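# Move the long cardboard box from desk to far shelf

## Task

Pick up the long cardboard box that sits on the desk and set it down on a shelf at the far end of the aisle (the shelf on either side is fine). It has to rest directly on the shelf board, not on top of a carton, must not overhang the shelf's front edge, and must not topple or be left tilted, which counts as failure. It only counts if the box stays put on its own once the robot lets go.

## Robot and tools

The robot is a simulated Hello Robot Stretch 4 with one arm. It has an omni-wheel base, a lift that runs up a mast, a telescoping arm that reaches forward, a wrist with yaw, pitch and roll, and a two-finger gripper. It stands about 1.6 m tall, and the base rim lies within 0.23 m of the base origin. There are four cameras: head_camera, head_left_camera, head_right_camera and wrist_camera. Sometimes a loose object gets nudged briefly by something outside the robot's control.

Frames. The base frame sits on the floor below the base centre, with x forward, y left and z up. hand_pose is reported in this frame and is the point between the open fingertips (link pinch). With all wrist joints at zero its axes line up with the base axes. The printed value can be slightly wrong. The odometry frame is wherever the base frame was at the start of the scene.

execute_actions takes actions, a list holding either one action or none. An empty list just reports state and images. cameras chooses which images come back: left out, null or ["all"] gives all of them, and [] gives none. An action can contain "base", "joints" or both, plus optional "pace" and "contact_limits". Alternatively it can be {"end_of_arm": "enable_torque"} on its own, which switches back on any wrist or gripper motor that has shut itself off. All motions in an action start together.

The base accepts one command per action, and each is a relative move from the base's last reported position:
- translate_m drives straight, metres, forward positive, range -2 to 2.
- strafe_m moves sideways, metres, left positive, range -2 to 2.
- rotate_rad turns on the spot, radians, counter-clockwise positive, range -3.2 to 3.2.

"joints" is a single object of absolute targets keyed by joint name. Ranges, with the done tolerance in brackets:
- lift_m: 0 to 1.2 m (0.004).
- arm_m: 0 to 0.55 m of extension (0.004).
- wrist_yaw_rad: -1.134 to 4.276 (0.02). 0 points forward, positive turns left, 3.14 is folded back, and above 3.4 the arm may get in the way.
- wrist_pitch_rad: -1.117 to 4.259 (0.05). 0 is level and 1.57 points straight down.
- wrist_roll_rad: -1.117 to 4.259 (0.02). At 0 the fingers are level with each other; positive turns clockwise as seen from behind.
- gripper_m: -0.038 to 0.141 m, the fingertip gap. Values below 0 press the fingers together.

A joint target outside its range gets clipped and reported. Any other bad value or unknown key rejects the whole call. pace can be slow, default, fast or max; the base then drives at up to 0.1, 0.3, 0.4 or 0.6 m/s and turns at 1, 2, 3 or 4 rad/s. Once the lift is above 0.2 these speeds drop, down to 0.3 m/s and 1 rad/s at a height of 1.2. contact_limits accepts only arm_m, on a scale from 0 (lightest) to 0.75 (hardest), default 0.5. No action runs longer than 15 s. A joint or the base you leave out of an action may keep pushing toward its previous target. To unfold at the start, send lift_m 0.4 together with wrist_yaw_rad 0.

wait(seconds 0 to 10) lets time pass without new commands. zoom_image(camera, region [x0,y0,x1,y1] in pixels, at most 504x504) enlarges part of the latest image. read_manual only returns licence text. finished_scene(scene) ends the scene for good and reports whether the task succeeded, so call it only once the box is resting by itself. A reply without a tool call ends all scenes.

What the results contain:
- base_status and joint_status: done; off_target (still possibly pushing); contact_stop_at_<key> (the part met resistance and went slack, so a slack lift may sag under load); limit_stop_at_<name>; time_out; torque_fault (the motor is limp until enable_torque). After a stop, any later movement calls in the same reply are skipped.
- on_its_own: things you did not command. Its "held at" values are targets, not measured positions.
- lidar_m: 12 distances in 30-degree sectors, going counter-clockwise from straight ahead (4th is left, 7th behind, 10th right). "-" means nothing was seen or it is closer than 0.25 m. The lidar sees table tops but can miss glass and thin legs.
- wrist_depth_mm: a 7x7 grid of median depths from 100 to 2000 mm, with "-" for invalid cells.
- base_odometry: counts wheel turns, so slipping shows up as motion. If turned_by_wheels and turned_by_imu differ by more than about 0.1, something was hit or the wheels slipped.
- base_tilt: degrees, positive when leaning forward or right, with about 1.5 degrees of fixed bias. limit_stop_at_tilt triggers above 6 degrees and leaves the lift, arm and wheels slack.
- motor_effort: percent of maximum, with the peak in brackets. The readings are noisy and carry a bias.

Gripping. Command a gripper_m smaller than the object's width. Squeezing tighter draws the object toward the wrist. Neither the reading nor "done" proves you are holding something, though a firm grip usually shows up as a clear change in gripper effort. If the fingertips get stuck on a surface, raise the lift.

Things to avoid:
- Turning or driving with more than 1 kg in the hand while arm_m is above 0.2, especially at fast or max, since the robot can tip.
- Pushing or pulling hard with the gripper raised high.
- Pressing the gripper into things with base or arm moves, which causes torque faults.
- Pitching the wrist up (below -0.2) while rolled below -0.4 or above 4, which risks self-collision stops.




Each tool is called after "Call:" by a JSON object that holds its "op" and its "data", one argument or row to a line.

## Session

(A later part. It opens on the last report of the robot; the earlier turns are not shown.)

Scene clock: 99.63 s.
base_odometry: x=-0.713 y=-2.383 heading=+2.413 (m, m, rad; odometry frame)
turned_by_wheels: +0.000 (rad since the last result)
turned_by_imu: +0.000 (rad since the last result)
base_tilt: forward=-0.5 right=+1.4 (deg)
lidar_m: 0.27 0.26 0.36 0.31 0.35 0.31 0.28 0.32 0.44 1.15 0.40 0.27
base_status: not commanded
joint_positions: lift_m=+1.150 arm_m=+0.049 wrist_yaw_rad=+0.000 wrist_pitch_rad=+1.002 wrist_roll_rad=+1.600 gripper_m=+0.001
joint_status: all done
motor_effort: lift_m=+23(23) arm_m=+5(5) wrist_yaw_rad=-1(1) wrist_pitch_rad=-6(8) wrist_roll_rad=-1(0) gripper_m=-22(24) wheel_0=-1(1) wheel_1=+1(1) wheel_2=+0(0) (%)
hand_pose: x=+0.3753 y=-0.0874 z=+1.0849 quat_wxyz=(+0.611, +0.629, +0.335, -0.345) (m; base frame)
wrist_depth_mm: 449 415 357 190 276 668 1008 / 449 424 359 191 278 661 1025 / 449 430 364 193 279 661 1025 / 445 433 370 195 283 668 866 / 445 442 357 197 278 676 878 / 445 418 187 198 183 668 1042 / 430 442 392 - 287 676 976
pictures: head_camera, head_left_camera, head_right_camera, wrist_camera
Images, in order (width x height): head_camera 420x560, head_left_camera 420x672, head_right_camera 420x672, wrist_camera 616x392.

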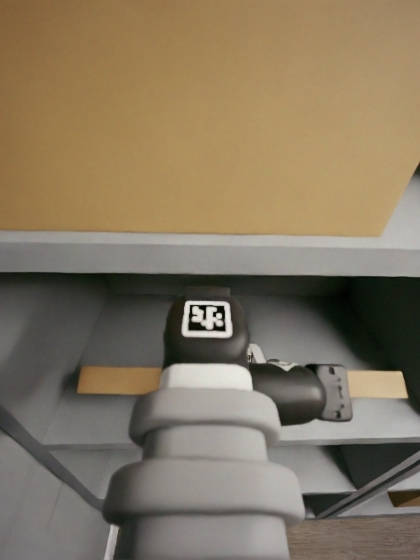

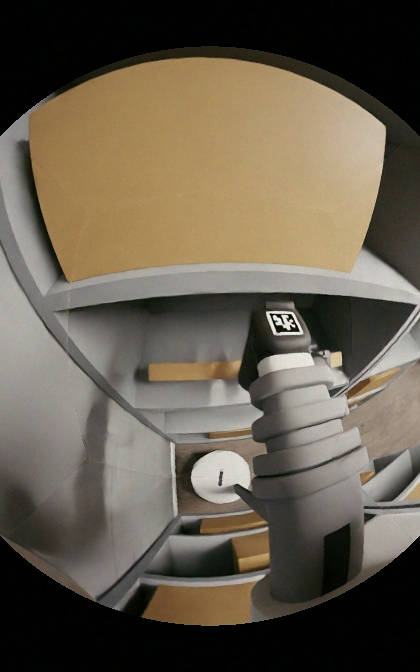

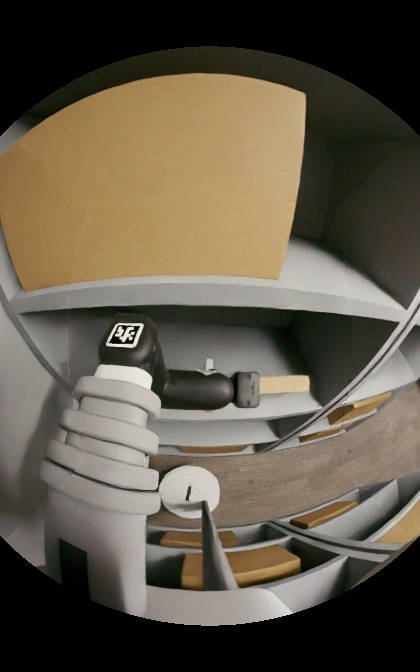

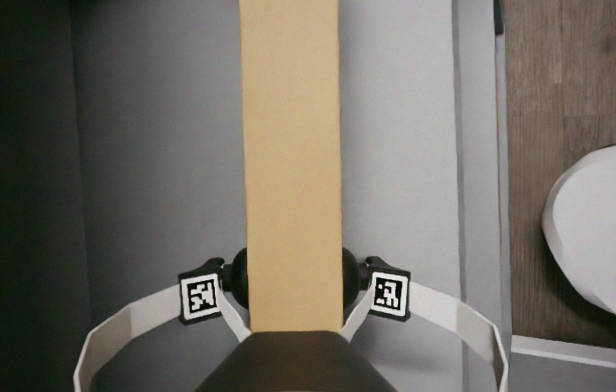

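Call:
{"op": "execute_actions", "data": {
  "actions": [
    {"joints":{"lift_m":1.11},"pace":"slow"}
  ],
  "cameras": []
}}

Call:
{"op": "execute_actions", "data": {
  "actions": [
    {"joints":{"arm_m":0.12},"pace":"slow","contact_limits":{"arm_m":0.1}}
  ],
  "cameras": ["head_camera","wrist_camera"]
}}

Scene clock: 103.90 s.
base_odometry: x=-0.713 y=-2.383 heading=+2.413 (m, m, rad; odometry frame)
turned_by_wheels: +0.000 (rad since the last result)
turned_by_imu: +0.000 (rad since the last result)
base_tilt: forward=-0.5 right=+1.4 (deg)
lidar_m: 0.25 0.25 0.34 0.32 0.35 0.32 0.29 0.30 0.39 1.11 0.40 0.26
base_status: not commanded
joint_positions: lift_m=+1.110 arm_m=+0.049 wrist_yaw_rad=+0.000 wrist_pitch_rad=+1.002 wrist_roll_rad=+1.600 gripper_m=+0.001
joint_status: all done
motor_effort: lift_m=+16(20) arm_m=+5(5) wrist_yaw_rad=+0(0) wrist_pitch_rad=-5(7) wrist_roll_rad=-1(1) gripper_m=-24(21) wheel_0=-1(1) wheel_1=+1(1) wheel_2=+0(0) (%)
hand_pose: x=+0.3753 y=-0.0874 z=+1.0455 quat_wxyz=(+0.611, +0.629, +0.335, -0.345) (m; base frame)
wrist_depth_mm: 424 359 306 190 237 634 991 / 427 366 309 191 239 640 991 / 424 373 314 193 241 647 991 / 430 377 317 195 244 640 842 / 433 382 307 198 238 647 842 / 433 357 187 199 183 634 1042 / 430 382 338 - 246 627 960
pictures: none
No camera images: the call's "cameras" was empty. Leave "cameras" out to get every camera's image.

Scene clock: 105.87 s.
base_odometry: x=-0.713 y=-2.383 heading=+2.413 (m, m, rad; odometry frame)
turned_by_wheels: +0.000 (rad since the last result)
turned_by_imu: +0.000 (rad since the last result)
base_tilt: forward=-0.6 right=+1.3 (deg)
lidar_m: 0.25 0.28 0.33 0.32 0.34 0.32 0.28 0.32 0.43 1.14 0.39 0.29
base_status: not commanded
joint_positions: lift_m=+1.110 arm_m=+0.119 wrist_yaw_rad=+0.000 wrist_pitch_rad=+1.002 wrist_roll_rad=+1.600 gripper_m=+0.001
joint_status: all done
motor_effort: lift_m=+16(16) arm_m=+5(6) wrist_yaw_rad=+0(0) wrist_pitch_rad=-5(6) wrist_roll_rad=-2(0) gripper_m=-22(21) wheel_0=-1(1) wheel_1=+1(1) wheel_2=+0(0) (%)
contact_limits: arm_m 0.1
hand_pose: x=+0.4454 y=-0.0874 z=+1.0455 quat_wxyz=(+0.611, +0.629, +0.335, -0.345) (m; base frame)
wrist_depth_mm: 384 359 306 190 236 212 198 / 387 364 309 191 239 214 199 / 387 370 314 194 241 216 201 / 384 375 317 195 242 217 202 / 384 379 306 197 238 219 204 / 382 357 187 198 183 214 205 / 373 379 338 - 246 220 206
pictures: head_camera, wrist_camera
Images, in order (width x height): head_camera 420x560, wrist_camera 616x392.

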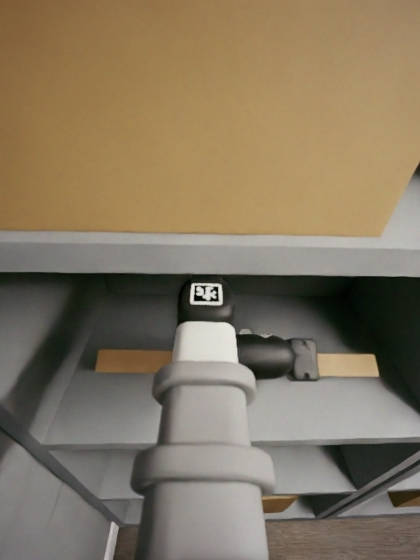

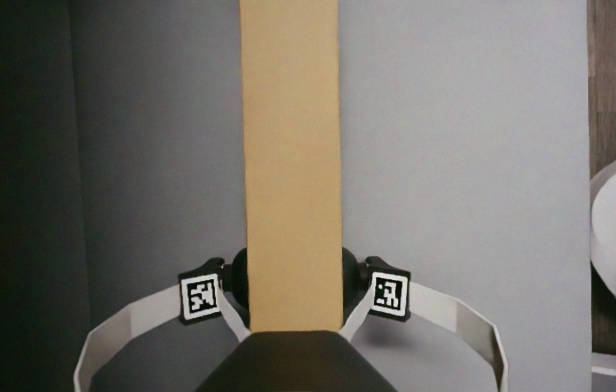

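Nearly touching; release.

Call:
{"op": "execute_actions", "data": {
  "actions": [
    {"joints":{"gripper_m":0.075},"pace":"slow"}
  ],
  "cameras": ["head_camera","wrist_camera"]
}}

Scene clock: 110.53 s.
base_odometry: x=-0.713 y=-2.383 heading=+2.413 (m, m, rad; odometry frame)
turned_by_wheels: +0.000 (rad since the last result)
turned_by_imu: +0.000 (rad since the last result)
base_tilt: forward=-0.4 right=+1.4 (deg)
lidar_m: 0.25 0.28 0.34 0.31 0.35 0.33 0.29 0.33 0.40 1.16 0.40 0.28
base_status: not commanded
joint_positions: lift_m=+1.110 arm_m=+0.119 wrist_yaw_rad=+0.000 wrist_pitch_rad=+1.002 wrist_roll_rad=+1.600 gripper_m=+0.075
joint_status: all done
motor_effort: lift_m=+16(16) arm_m=+5(5) wrist_yaw_rad=+0(0) wrist_pitch_rad=-6(6) wrist_roll_rad=-1(1) gripper_m=-4(23) wheel_0=-1(1) wheel_1=+1(1) wheel_2=+0(0) (%)
hand_pose: x=+0.4454 y=-0.0874 z=+1.0455 quat_wxyz=(+0.611, +0.629, +0.334, -0.345) (m; base frame)
wrist_depth_mm: 384 359 304 224 236 213 198 / 387 364 307 226 239 213 199 / 384 368 315 229 240 216 200 / 384 377 317 230 243 217 202 / 382 379 243 233 237 219 204 / 382 384 240 227 198 219 205 / 379 373 338 - 246 216 207
pictures: head_camera, wrist_camera
Images, in order (width x height): head_camera 420x560, wrist_camera 616x392.

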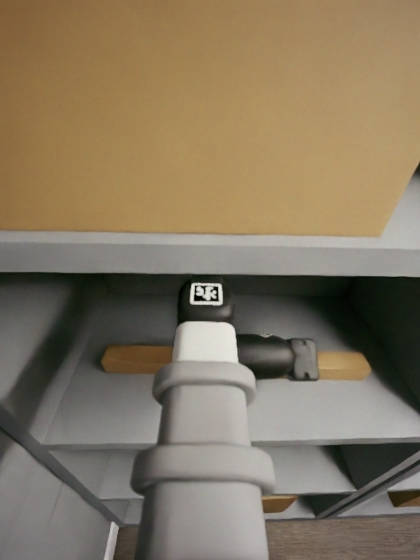

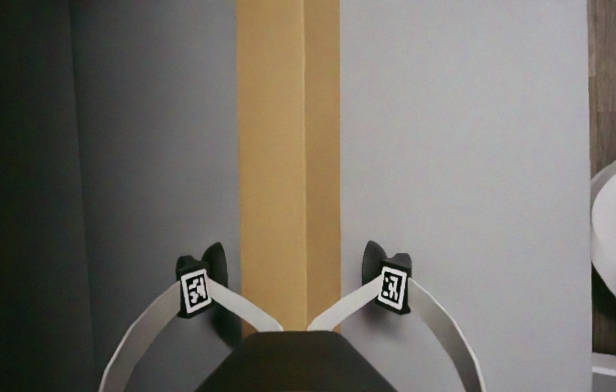

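Lying flat, fingers free.

Call:
{"op": "finished_scene", "data": {
  "scene": 1
}}

The scene is finished: the task was done.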